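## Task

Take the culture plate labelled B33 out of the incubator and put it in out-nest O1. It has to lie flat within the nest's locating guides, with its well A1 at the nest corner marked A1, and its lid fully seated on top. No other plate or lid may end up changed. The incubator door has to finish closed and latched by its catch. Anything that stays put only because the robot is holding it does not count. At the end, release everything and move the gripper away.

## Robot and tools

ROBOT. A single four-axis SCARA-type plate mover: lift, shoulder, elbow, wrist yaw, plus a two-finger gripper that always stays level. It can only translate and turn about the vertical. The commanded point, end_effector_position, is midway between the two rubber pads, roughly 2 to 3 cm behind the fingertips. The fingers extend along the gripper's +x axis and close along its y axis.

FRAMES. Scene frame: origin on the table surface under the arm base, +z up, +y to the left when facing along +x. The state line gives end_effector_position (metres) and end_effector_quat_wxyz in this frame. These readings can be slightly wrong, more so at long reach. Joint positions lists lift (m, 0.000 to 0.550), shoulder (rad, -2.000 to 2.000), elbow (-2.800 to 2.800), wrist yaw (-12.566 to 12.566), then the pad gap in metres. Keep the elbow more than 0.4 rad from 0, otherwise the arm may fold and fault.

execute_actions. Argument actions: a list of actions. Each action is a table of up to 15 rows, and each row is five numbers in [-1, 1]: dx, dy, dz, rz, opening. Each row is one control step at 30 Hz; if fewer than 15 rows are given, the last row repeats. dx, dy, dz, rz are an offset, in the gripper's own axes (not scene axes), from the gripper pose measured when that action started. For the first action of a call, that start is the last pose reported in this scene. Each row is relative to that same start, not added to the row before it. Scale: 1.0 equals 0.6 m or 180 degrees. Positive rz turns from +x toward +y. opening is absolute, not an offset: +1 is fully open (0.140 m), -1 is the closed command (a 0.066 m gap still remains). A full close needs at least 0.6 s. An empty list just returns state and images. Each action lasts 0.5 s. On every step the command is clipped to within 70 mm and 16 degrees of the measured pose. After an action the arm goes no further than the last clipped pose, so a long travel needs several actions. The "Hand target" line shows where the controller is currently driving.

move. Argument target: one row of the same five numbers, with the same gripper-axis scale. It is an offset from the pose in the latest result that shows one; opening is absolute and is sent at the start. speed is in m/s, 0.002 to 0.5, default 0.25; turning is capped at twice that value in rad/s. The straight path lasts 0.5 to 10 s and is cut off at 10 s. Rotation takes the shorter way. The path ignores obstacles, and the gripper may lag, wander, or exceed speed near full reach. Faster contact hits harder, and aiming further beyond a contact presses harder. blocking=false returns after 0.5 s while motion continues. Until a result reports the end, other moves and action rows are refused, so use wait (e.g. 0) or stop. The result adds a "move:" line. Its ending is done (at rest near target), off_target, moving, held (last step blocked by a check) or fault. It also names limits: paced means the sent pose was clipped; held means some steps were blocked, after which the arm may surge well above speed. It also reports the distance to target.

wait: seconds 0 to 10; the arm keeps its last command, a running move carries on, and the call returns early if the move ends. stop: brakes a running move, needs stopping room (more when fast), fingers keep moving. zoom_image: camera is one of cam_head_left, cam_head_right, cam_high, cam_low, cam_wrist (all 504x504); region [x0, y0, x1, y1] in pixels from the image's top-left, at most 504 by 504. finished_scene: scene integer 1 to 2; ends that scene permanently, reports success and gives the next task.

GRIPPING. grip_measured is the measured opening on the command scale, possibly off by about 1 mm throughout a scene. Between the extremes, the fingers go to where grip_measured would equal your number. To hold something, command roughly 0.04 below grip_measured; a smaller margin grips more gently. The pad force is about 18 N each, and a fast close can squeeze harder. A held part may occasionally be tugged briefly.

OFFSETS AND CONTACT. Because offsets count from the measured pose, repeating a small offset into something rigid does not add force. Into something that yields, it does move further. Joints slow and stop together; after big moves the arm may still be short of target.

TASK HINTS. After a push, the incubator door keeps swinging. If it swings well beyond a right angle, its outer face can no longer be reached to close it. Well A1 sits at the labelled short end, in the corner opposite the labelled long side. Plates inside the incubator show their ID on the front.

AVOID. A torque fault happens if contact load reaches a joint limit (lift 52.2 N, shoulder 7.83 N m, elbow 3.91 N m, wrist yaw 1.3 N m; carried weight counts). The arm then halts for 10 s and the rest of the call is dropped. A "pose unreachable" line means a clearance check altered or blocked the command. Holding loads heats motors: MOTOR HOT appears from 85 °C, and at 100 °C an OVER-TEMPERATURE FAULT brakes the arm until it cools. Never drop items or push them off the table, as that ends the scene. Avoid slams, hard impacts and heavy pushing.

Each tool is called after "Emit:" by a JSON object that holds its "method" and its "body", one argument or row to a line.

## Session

Emit:
{"method": "execute_actions", "body": {
  "actions": []
}}

Scene clock: 0.00 s.
end_effector_position=(+0.4545, +0.0193, +0.1440) grip_measured=+1.00 end_effector_quat_wxyz=(+0.972, -0.000, -0.000, +0.236)
Joint positions: [ 0.139 -1.308 -0.613 -3.886  0.14 ]
Motor temperatures (°C, as the motors report them): [28 21 22 23]
Hand target: +0.454, +0.019, +0.144; +0.972, -0.000, -0.000, +0.236

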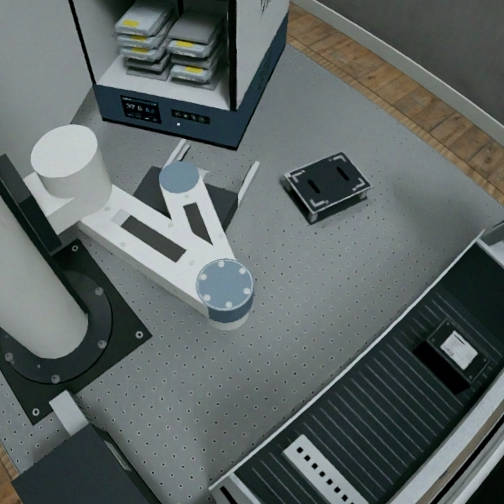

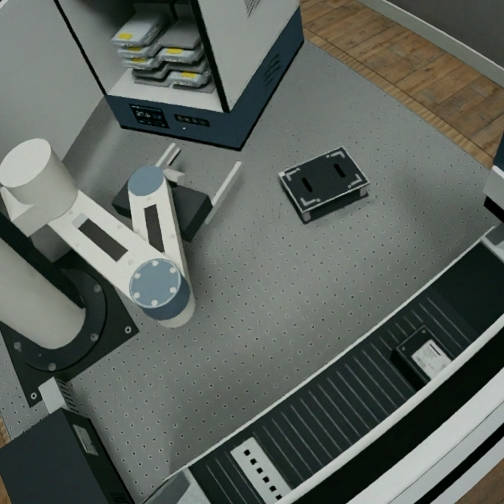

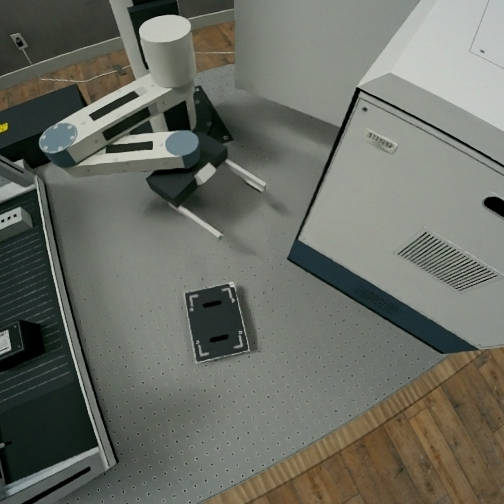

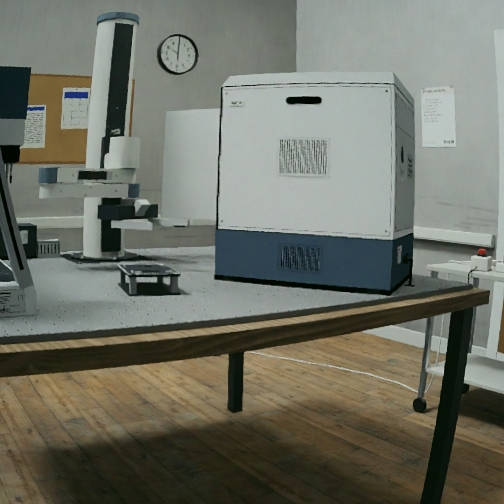

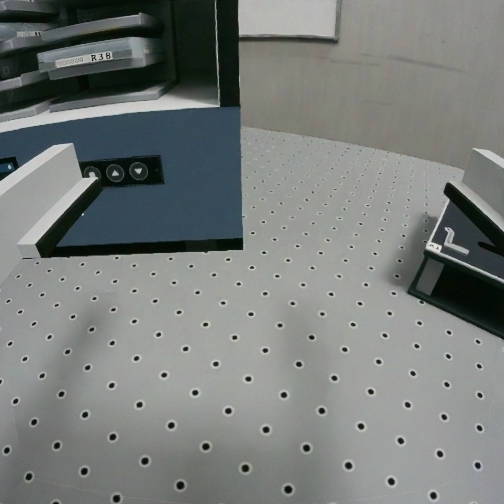

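Emit:
{"method": "move", "body": {
  "target": [0.11,0.3,0.18,0.022,-0.2]
}}

Scene clock: 2.93 s.
end_effector_position=(+0.4304, +0.2097, +0.2520) grip_measured=-0.20 end_effector_quat_wxyz=(+0.963, -0.000, -0.000, +0.270)
Joint positions: [ 0.247 -0.214 -0.745 -4.778  0.096]
Motor temperatures (°C, as the motors report them): [28 21 22 23]
Hand target: +0.430, +0.210, +0.252; +0.963, -0.000, -0.000, +0.269
Off the commanded pose: 0.000 m, 0 deg.
move: done

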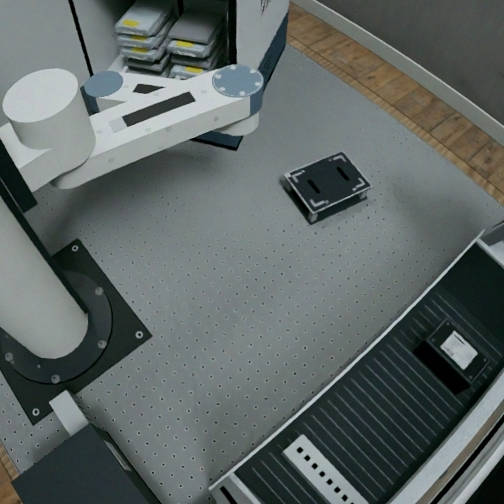

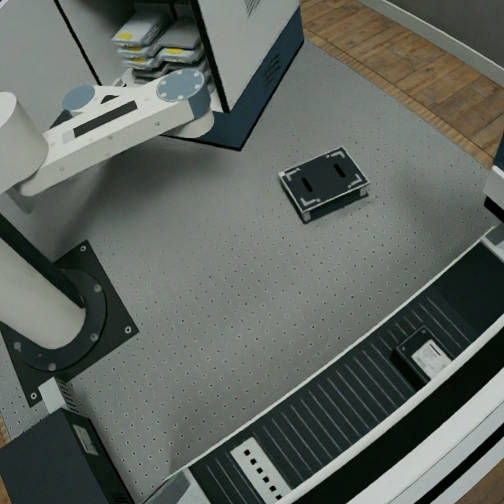

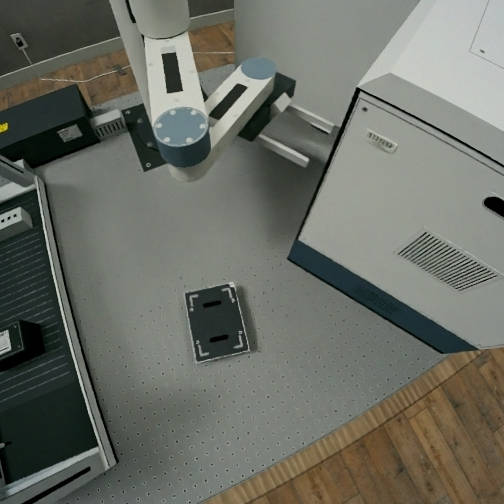

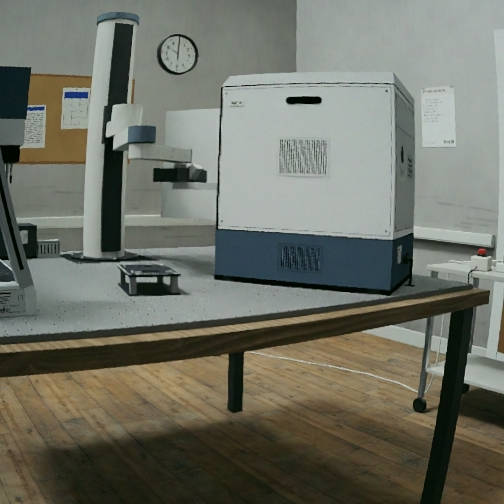

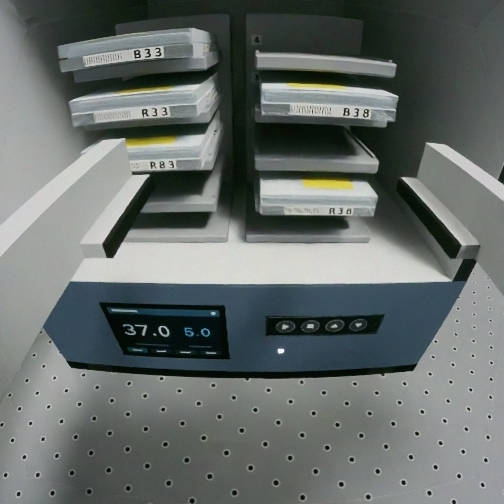

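Emit:
{"method": "move", "body": {
  "target": [0.1,0.135,0.085,0,-0.2],
  "speed": 0.15
}}

Scene clock: 6.47 s.
end_effector_position=(+0.4396, +0.3102, +0.3031) grip_measured=-0.20 end_effector_quat_wxyz=(+0.963, -0.000, -0.000, +0.270)
Joint positions: [ 0.298  0.134 -1.12  -4.752  0.096]
Motor temperatures (°C, as the motors report them): [28 21 22 23]
Hand target: +0.440, +0.310, +0.303; +0.963, -0.000, -0.000, +0.270
Off the commanded pose: 0.000 m, 0 deg.
move: done

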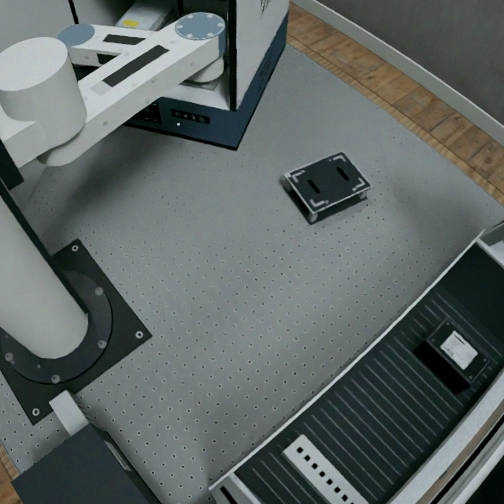

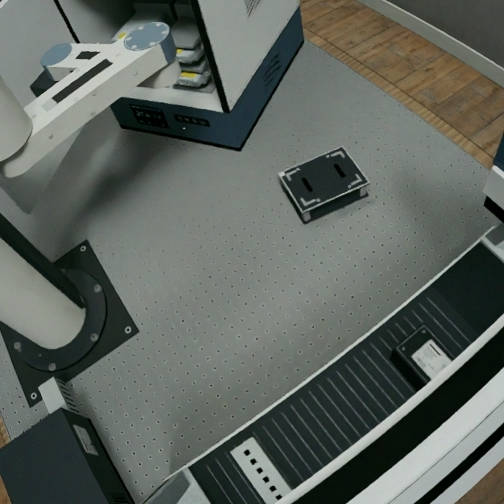

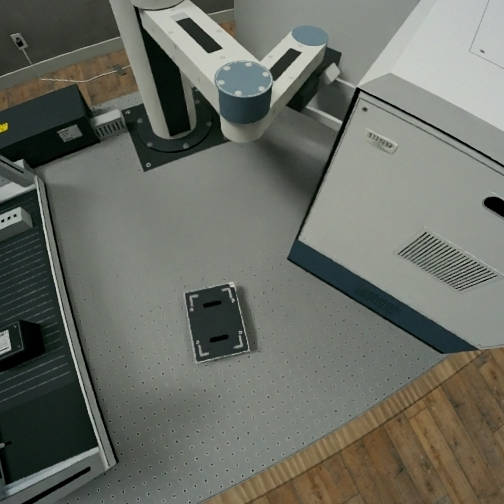

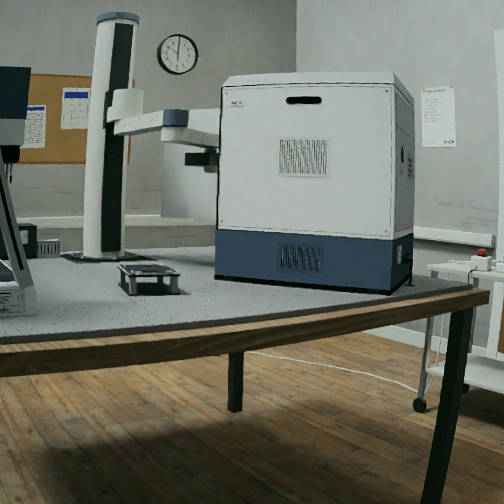

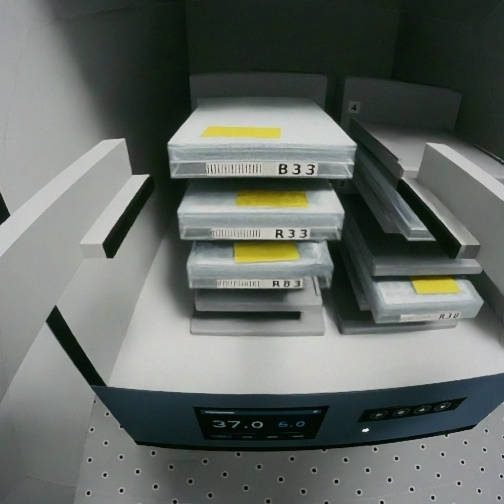

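Emit:
{"method": "execute_actions", "body": {
  "actions": [
    [[0.02,0.0075,-0.006,0,-0.2]]
  ]
}}

Emit:
{"method": "move", "body": {
  "target": [0.095,0,0,0,-0.2],
  "speed": 0.06
}}

Scene clock: 10.03 s.
end_effector_position=(+0.4476, +0.3202, +0.2994) grip_measured=-0.20 end_effector_quat_wxyz=(+0.963, -0.000, -0.000, +0.269)
Joint positions: [ 0.294  0.151 -1.179 -4.71   0.096]
Motor temperatures (°C, as the motors report them): [28 21 22 23]
Hand target: +0.448, +0.320, +0.299; +0.963, -0.000, -0.000, +0.270
Off the commanded pose: 0.000 m, 0 deg.

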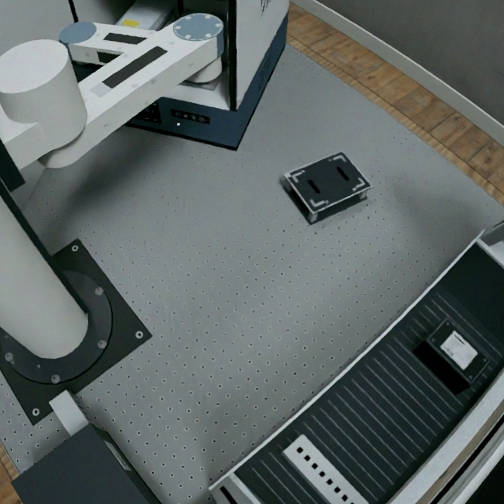

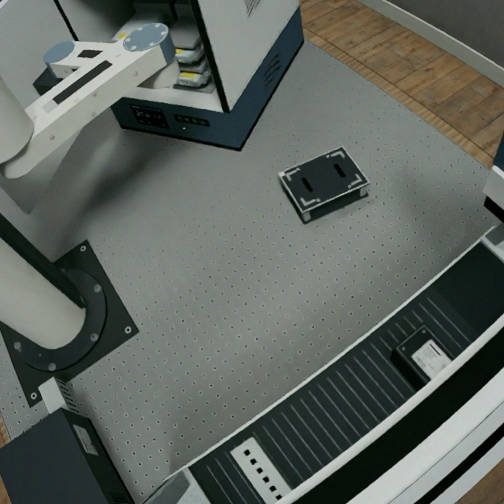

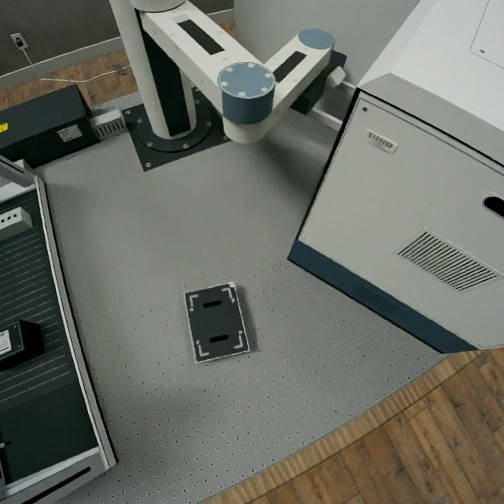

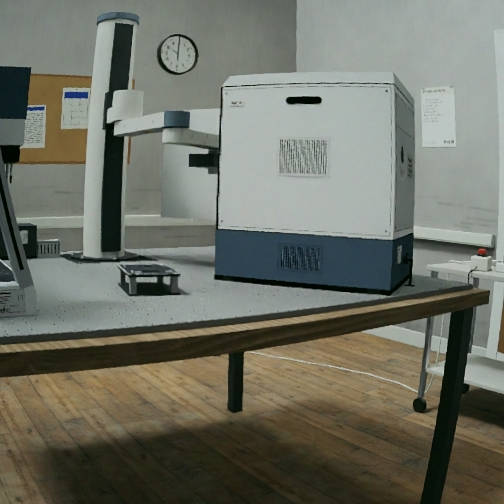

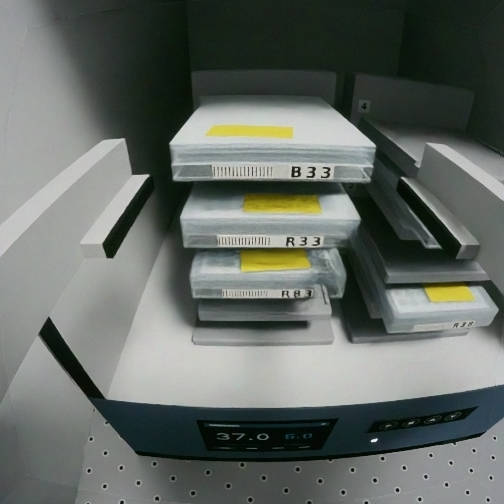

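Scene clock: 11.27 s.
end_effector_position=(+0.4965, +0.3496, +0.2994) grip_measured=-0.20 end_effector_quat_wxyz=(+0.963, -0.000, -0.000, +0.269)
Joint positions: [ 0.294  0.175 -1.433 -4.481  0.096]
Motor temperatures (°C, as the motors report them): [28 21 22 23]
Hand target: +0.496, +0.350, +0.299; +0.963, -0.000, -0.000, +0.269
Off the commanded pose: 0.000 m, 0 deg.
move: done

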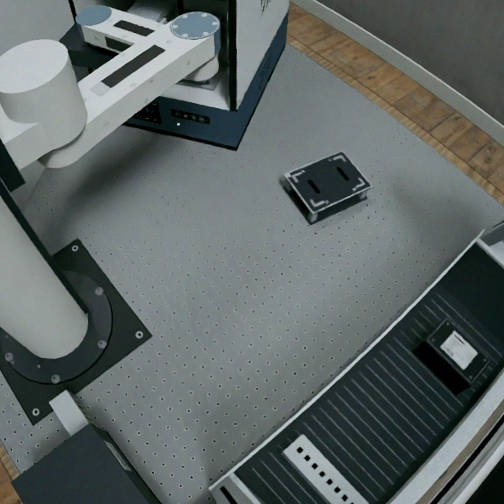

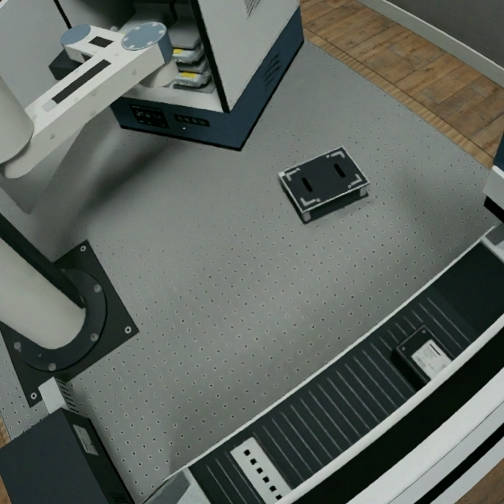

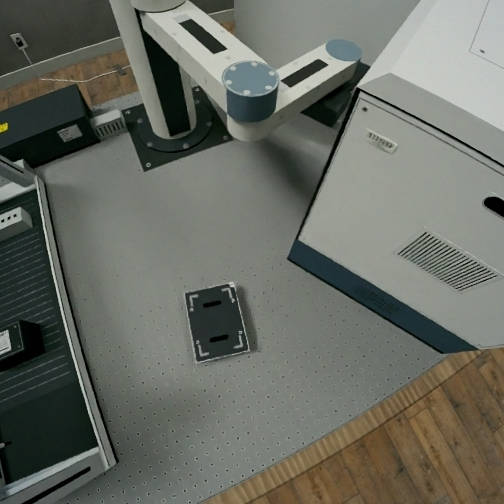

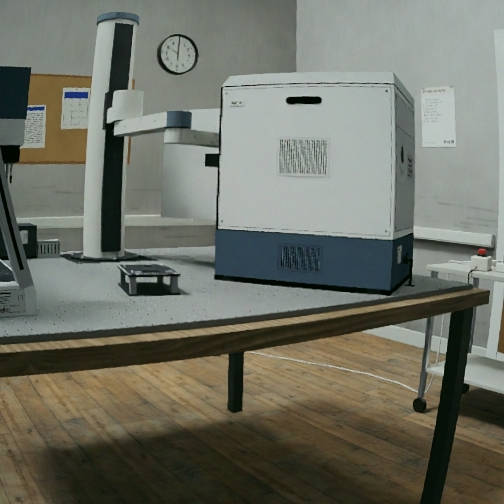

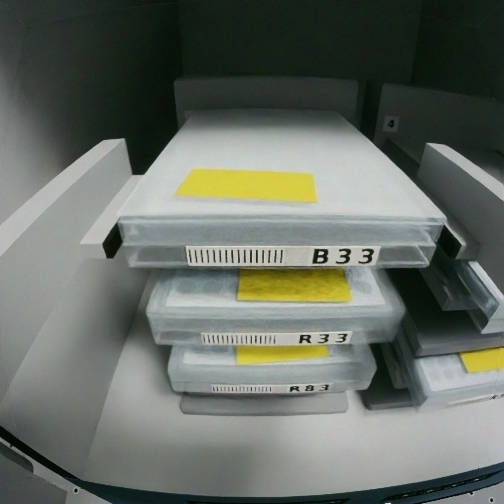

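Emit:
{"method": "execute_actions", "body": {
  "actions": [
    [[0,0.002,-0.0018,0.002,-0.3]],
    [[0.005,0,0,0,-0.3],[0.01,0,0,0,-0.3],[0.015,0,0,0,-0.3],[0.02,0,0,0,-0.3],[0.025,0,0,0,-0.3],[0.03,0,0,0,-0.3],[0.035,0,0,0,-0.3]],
    [[0.005,0,0,0,-0.3],[0.01,0,0,0,-0.3],[0.015,0,0,0,-0.3],[0.02,0,0,0,-0.3],[0.025,0,0,0,-0.3],[0.03,0,0,0,-0.3],[0.035,0,0,0,-0.3]],
    [[0,0,0,0,-0.46]],
    [[0,0,0,0,-0.53]],
    [[0,0,0.003,0,-0.53],[0,0,0.006,0,-0.53],[0,0,0.009,0,-0.53],[0,0,0.012,0,-0.53]]
  ]
}}

Scene clock: 17.70 s.
end_effector_position=(+0.5322, +0.3721, +0.3056) grip_measured=-0.48 end_effector_quat_wxyz=(+0.963, -0.000, -0.000, +0.271)
Joint positions: [ 0.301  0.222 -1.645 -4.312  0.085]
Motor temperatures (°C, as the motors report them): [28 21 22 23]
Hand target: +0.532, +0.372, +0.306; +0.963, -0.000, -0.000, +0.271
Off the commanded pose: 0.000 m, 0 deg.

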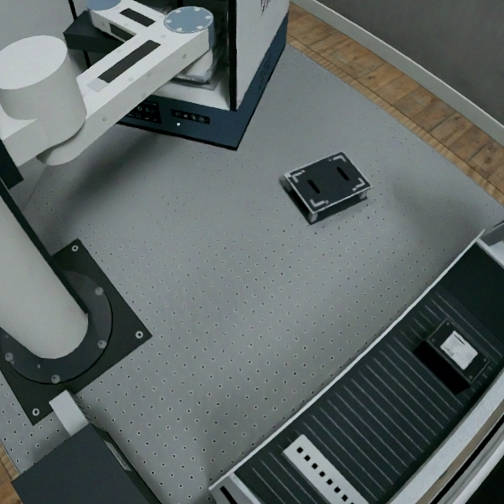

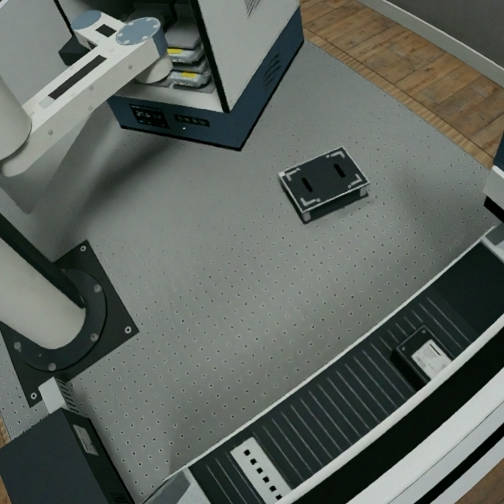

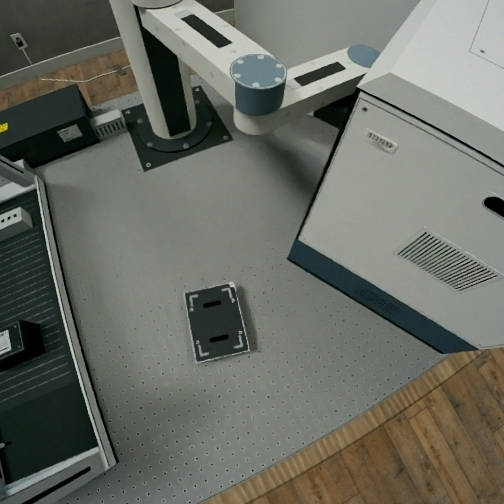

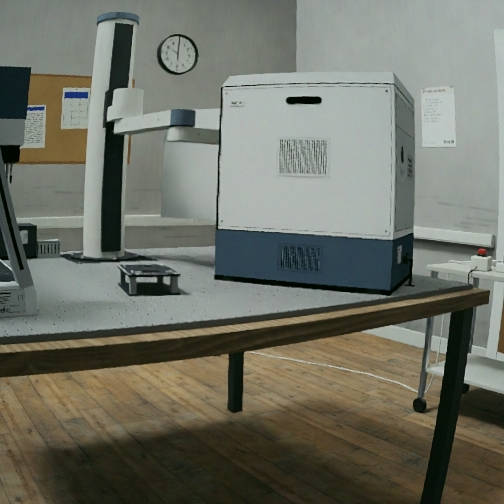

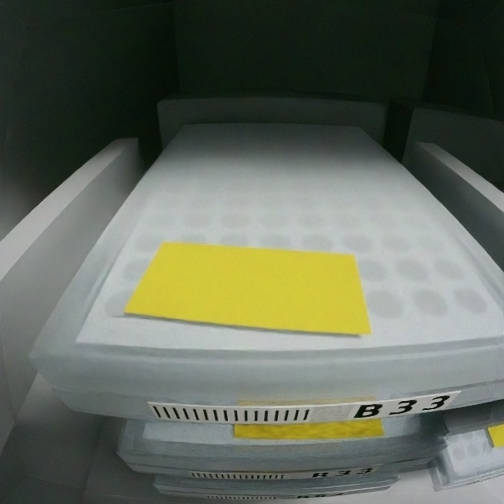

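Emit:
{"method": "move", "body": {
  "target": [-0.315,0,0,0,-0.53],
  "speed": 0.15
}}

Emit:
{"method": "move", "body": {
  "target": [0,-0.73,-0.3,-0.241,-0.53],
  "speed": 0.25
}}

Emit:
{"method": "move", "body": {
  "target": [0.105,-0.016,-0.07,0,-0.53],
  "speed": 0.1
}}

Emit:
{"method": "zoom_image", "body": {
  "camera": "cam_high",
  "region": [160, 270, 280, 370]
}}

Emit:
{"method": "zoom_image", "body": {
  "camera": "cam_low",
  "region": [100, 230, 200, 300]
}}

Scene clock: 23.83 s.
end_effector_position=(+0.3708, +0.2736, +0.3055) grip_measured=-0.48 end_effector_quat_wxyz=(+0.963, -0.000, -0.000, +0.271)
Joint positions: [ 0.301  0.226 -0.838 -5.122  0.085]
Motor temperatures (°C, as the motors report them): [28 21 22 23]
Hand target: +0.371, +0.274, +0.306; +0.963, -0.000, -0.000, +0.271
Off the commanded pose: 0.000 m, 0 deg.
move: done

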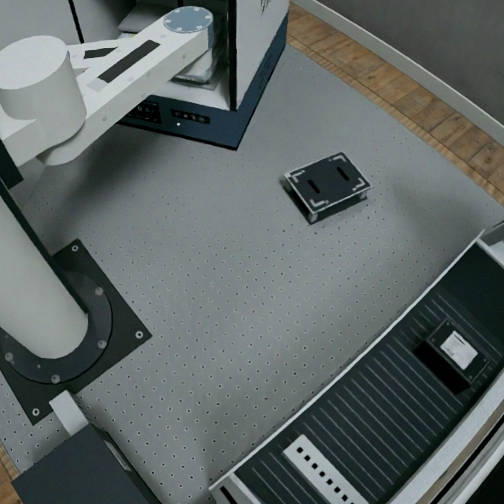

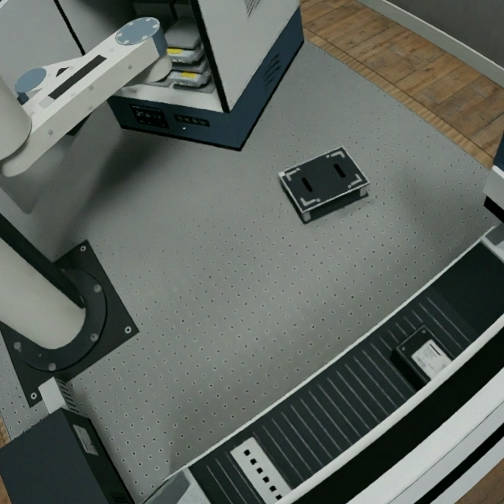

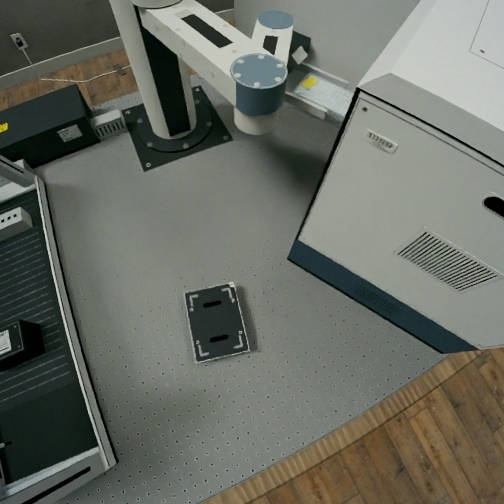

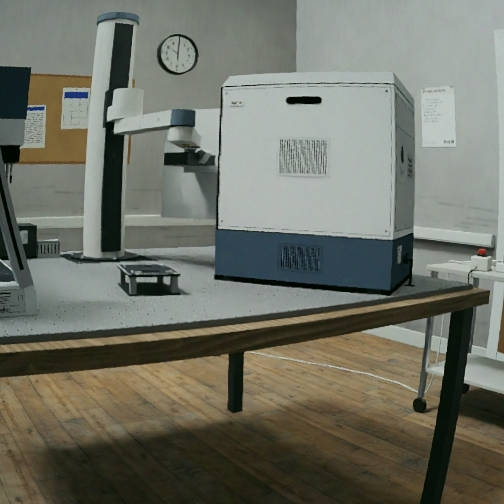

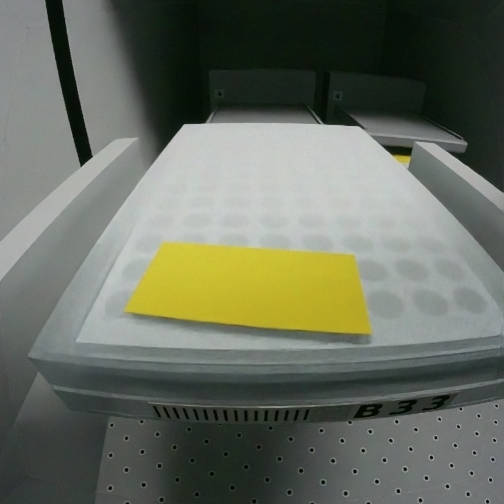

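Scene clock: 26.07 s.
end_effector_position=(+0.5996, -0.1003, +0.1255) grip_measured=-0.48 end_effector_quat_wxyz=(+0.995, -0.000, -0.000, -0.104)
Joint positions: [ 0.12  -1.1   -1.204 -4.187  0.085]
Motor temperatures (°C, as the motors report them): [28 21 22 23]
Hand target: +0.600, -0.100, +0.126; +0.995, -0.000, -0.000, -0.104
Off the commanded pose: 0.000 m, 0 deg.
move: done

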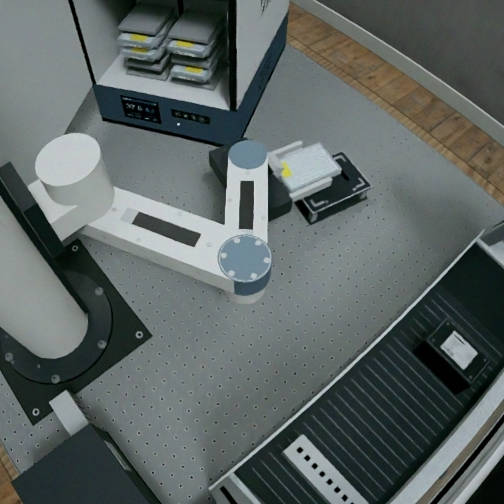

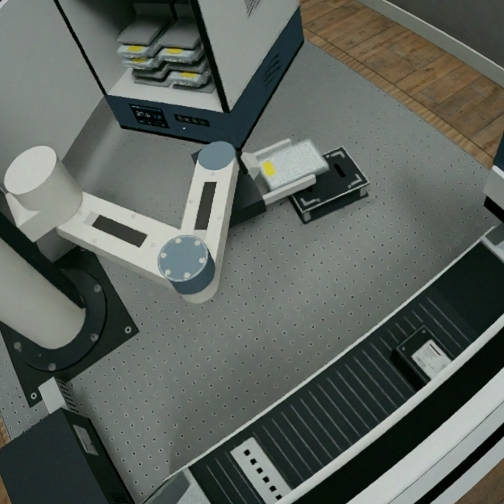

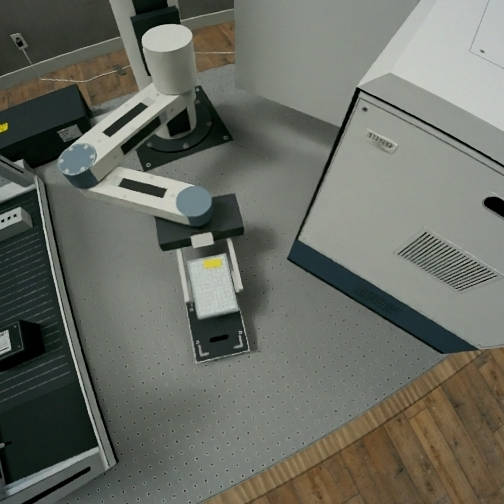

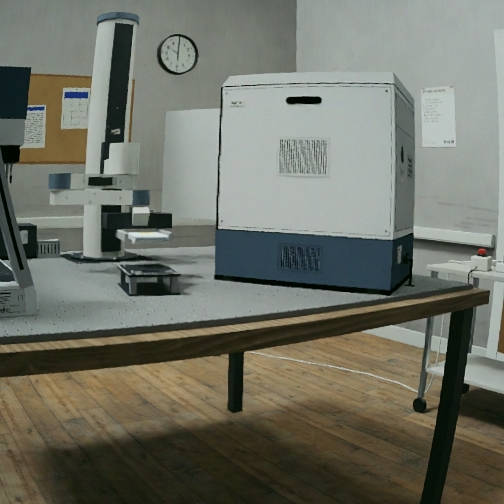

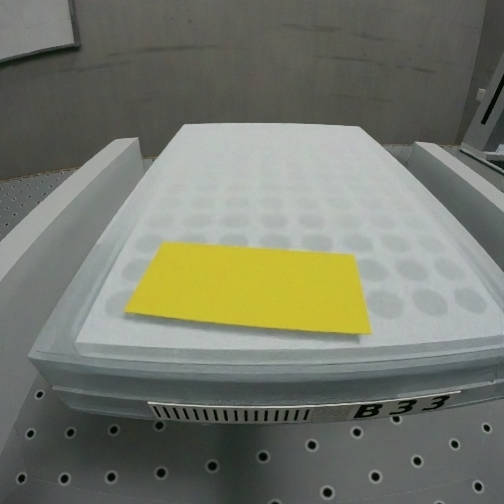

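Scene clock: 27.13 s.
end_effector_position=(+0.6593, -0.1229, +0.0834) grip_measured=-0.48 end_effector_quat_wxyz=(+0.995, -0.000, -0.000, -0.104)
Joint positions: [ 0.078 -0.993 -1.522 -3.978  0.085]
Motor temperatures (°C, as the motors report them): [28 21 22 23]
Hand target: +0.659, -0.123, +0.083; +0.995, -0.000, -0.000, -0.104
Off the commanded pose: 0.000 m, 0 deg.
move: done

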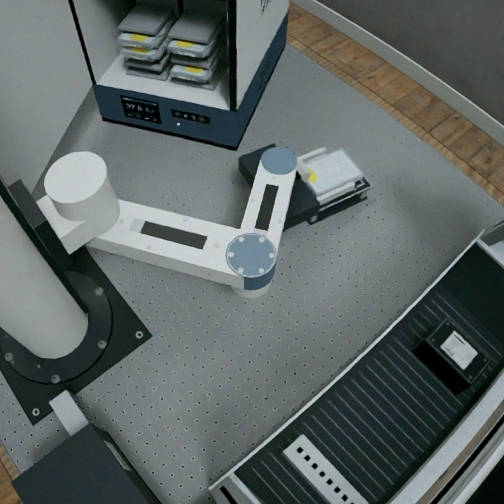

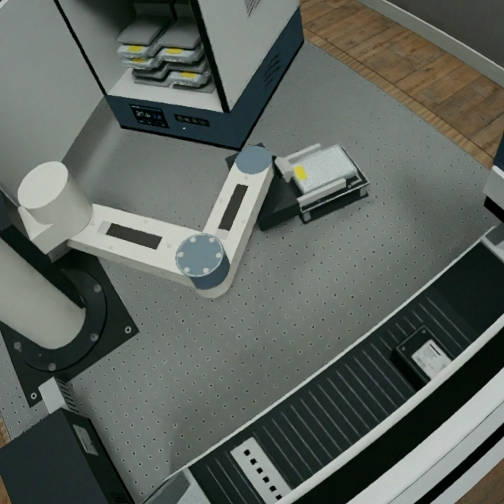

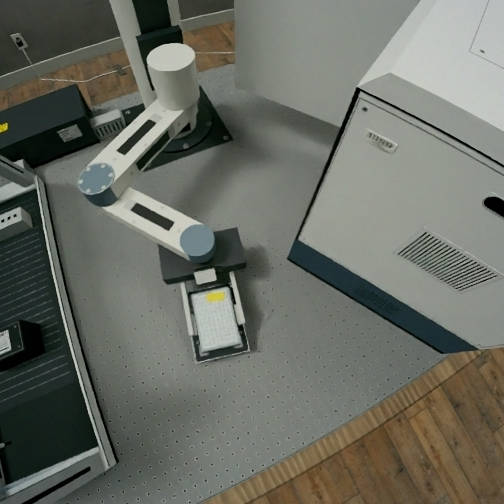

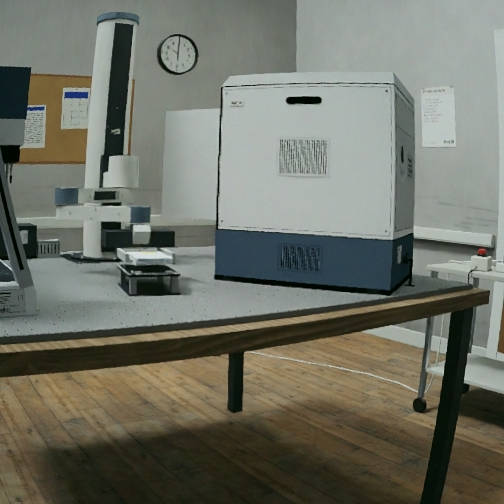

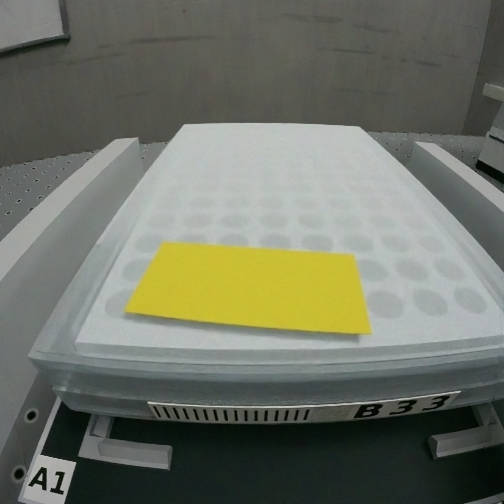

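Region (160, 270, 280, 370) of cam_high's 504x504 image, scaled by 4.200, with more detail than that image has.

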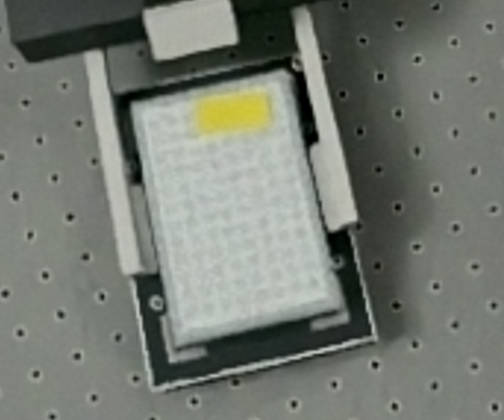

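Region (100, 230, 200, 300) of cam_low's 504x504 image, scaled by 5.040, with more detail than that image has; it fills the top 353 rows of this view, and the rest is white.

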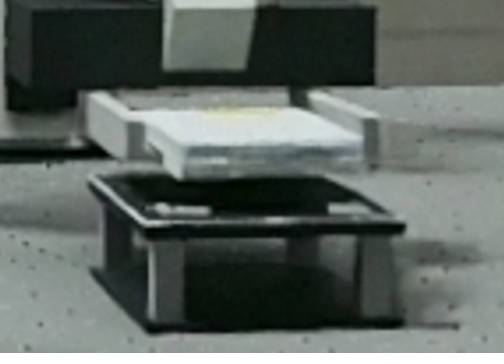

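Emit:
{"method": "move", "body": {
  "target": [-0.001,-0.0035,-0.02,0,-0.53],
  "speed": 0.03
}}

Emit:
{"method": "zoom_image", "body": {
  "camera": "cam_high",
  "region": [175, 284, 259, 368]
}}

Emit:
{"method": "zoom_image", "body": {
  "camera": "cam_wrist",
  "region": [0, 340, 200, 480]
}}

Scene clock: 34.80 s.
end_effector_position=(+0.6583, -0.1248, +0.0713) grip_measured=-0.48 end_effector_quat_wxyz=(+0.995, -0.000, -0.000, -0.105)
Joint positions: [ 0.066 -1.    -1.52  -3.973  0.085]
Motor temperatures (°C, as the motors report them): [29 21 22 23]
Hand target: +0.658, -0.125, +0.071; +0.995, -0.000, -0.000, -0.104
Off the commanded pose: 0.000 m, 0 deg.
move: done

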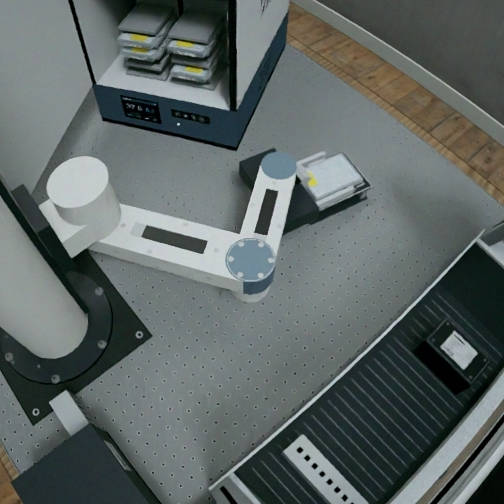

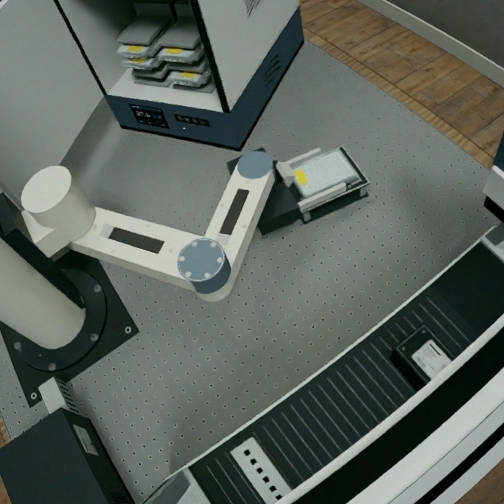

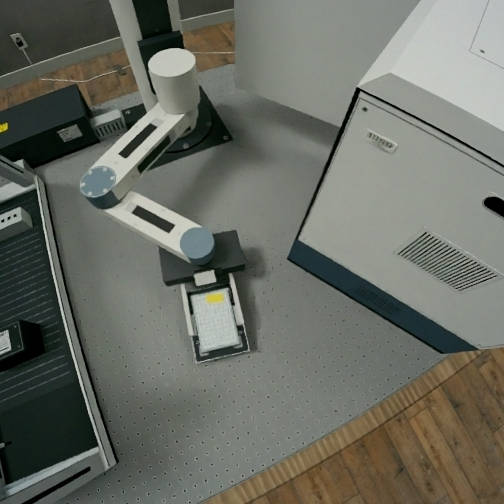

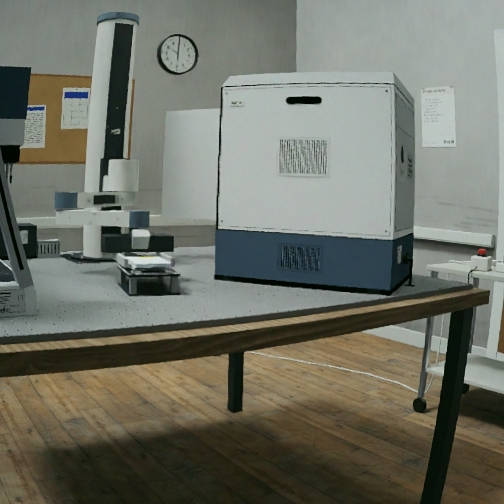

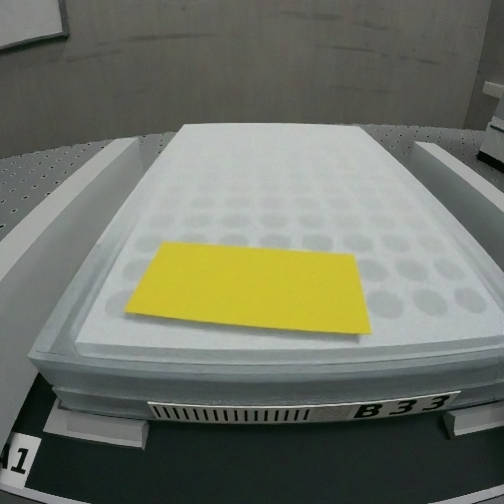

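Region (175, 284, 259, 368) of cam_high's 504x504 image, scaled by 6.000, with more detail than that image has.

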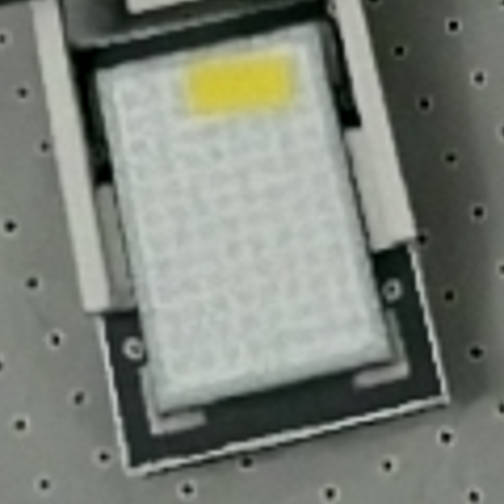

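Region (0, 340, 200, 480) of cam_wrist's 504x504 image, scaled by 2.520, with more detail than that image has; it fills the top 353 rows of this view, and the rest is white.

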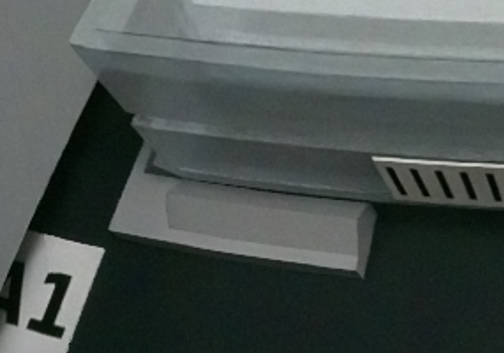

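Emit:
{"method": "execute_actions", "body": {
  "actions": [
    [[0.0015,0,0,-0.001,-0.53],[0.0015,0,0,-0.001,-0.53],[0.0015,0,0,-0.001,-0.53],[0.0015,0,0,-0.001,-0.53],[0.0015,0,-0.001,-0.001,-0.53],[0.0015,0,-0.002,-0.001,-0.53],[0.0015,0,-0.003,-0.001,-0.53]],
    [[0,0,-0.001,0,-0.53],[0,0,-0.0015,0,-0.53],[0,0,-0.002,0,-0.53],[0,0,-0.0025,0,-0.53],[0,0,-0.003,0,-0.53],[0,0,-0.0035,0,-0.53],[0,0,-0.004,0,-0.53],[0,0,-0.0045,0,-0.53],[0,0,-0.005,0,-0.53],[0,0,-0.0055,0,-0.53],[0,0,-0.006,0,-0.53]],
    [[0,0,0,0,-0.1]],
    [[0,0,0.1,0,-0.1]],
    [[-0.1,0,0.05,0,-0.1]]
  ]
}}

Emit:
{"method": "zoom_image", "body": {
  "camera": "cam_low",
  "region": [110, 240, 190, 290]
}}

Scene clock: 41.70 s.
end_effector_position=(+0.6005, -0.1124, +0.1566) grip_measured=-0.10 end_effector_quat_wxyz=(+0.994, -0.000, -0.000, -0.106)
Joint positions: [ 0.152 -1.13  -1.223 -4.143  0.099]
Motor temperatures (°C, as the motors report them): [29 21 22 23]
Hand target: +0.601, -0.112, +0.157; +0.994, -0.000, -0.000, -0.106
Off the commanded pose: 0.000 m, 0 deg.

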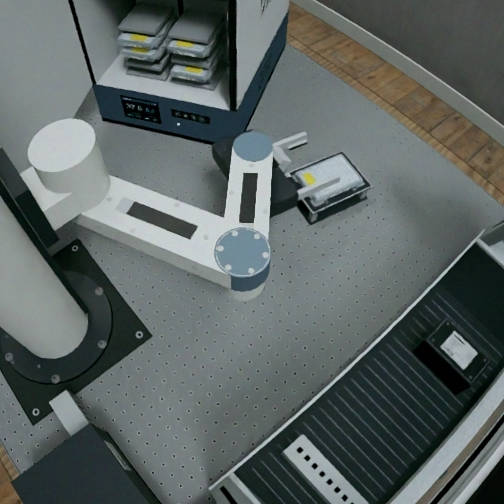

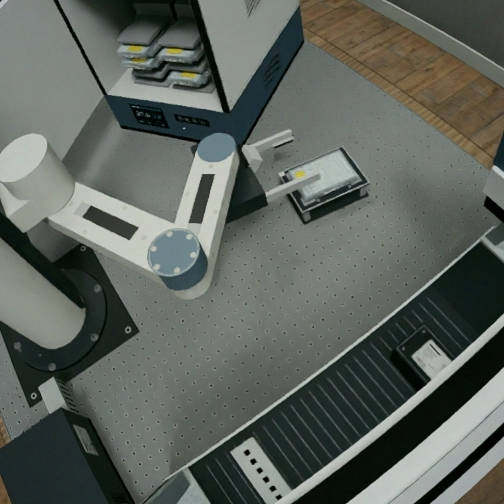

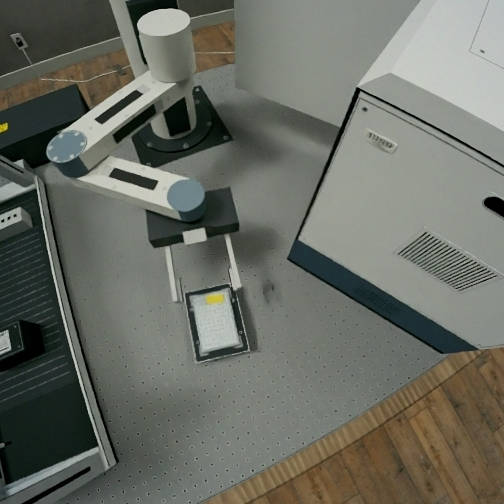

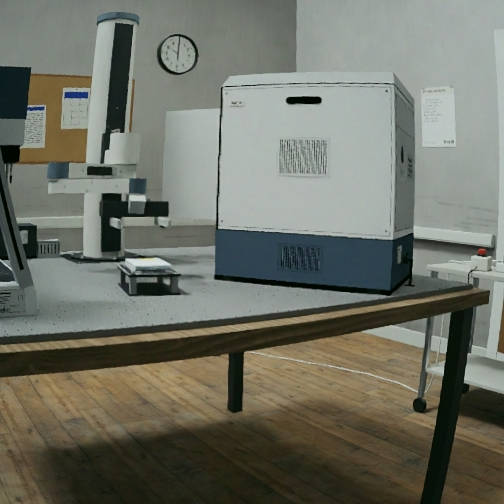

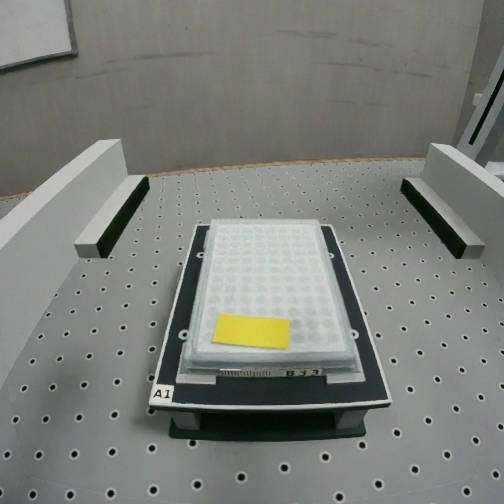

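Region (110, 240, 190, 290) of cam_low's 504x504 image, scaled by 6.300, with more detail than that image has; it fills the top 315 rows of this view, and the rest is white.

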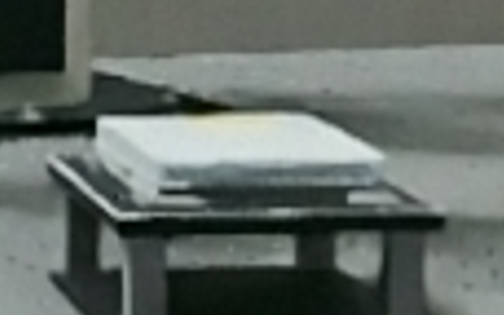

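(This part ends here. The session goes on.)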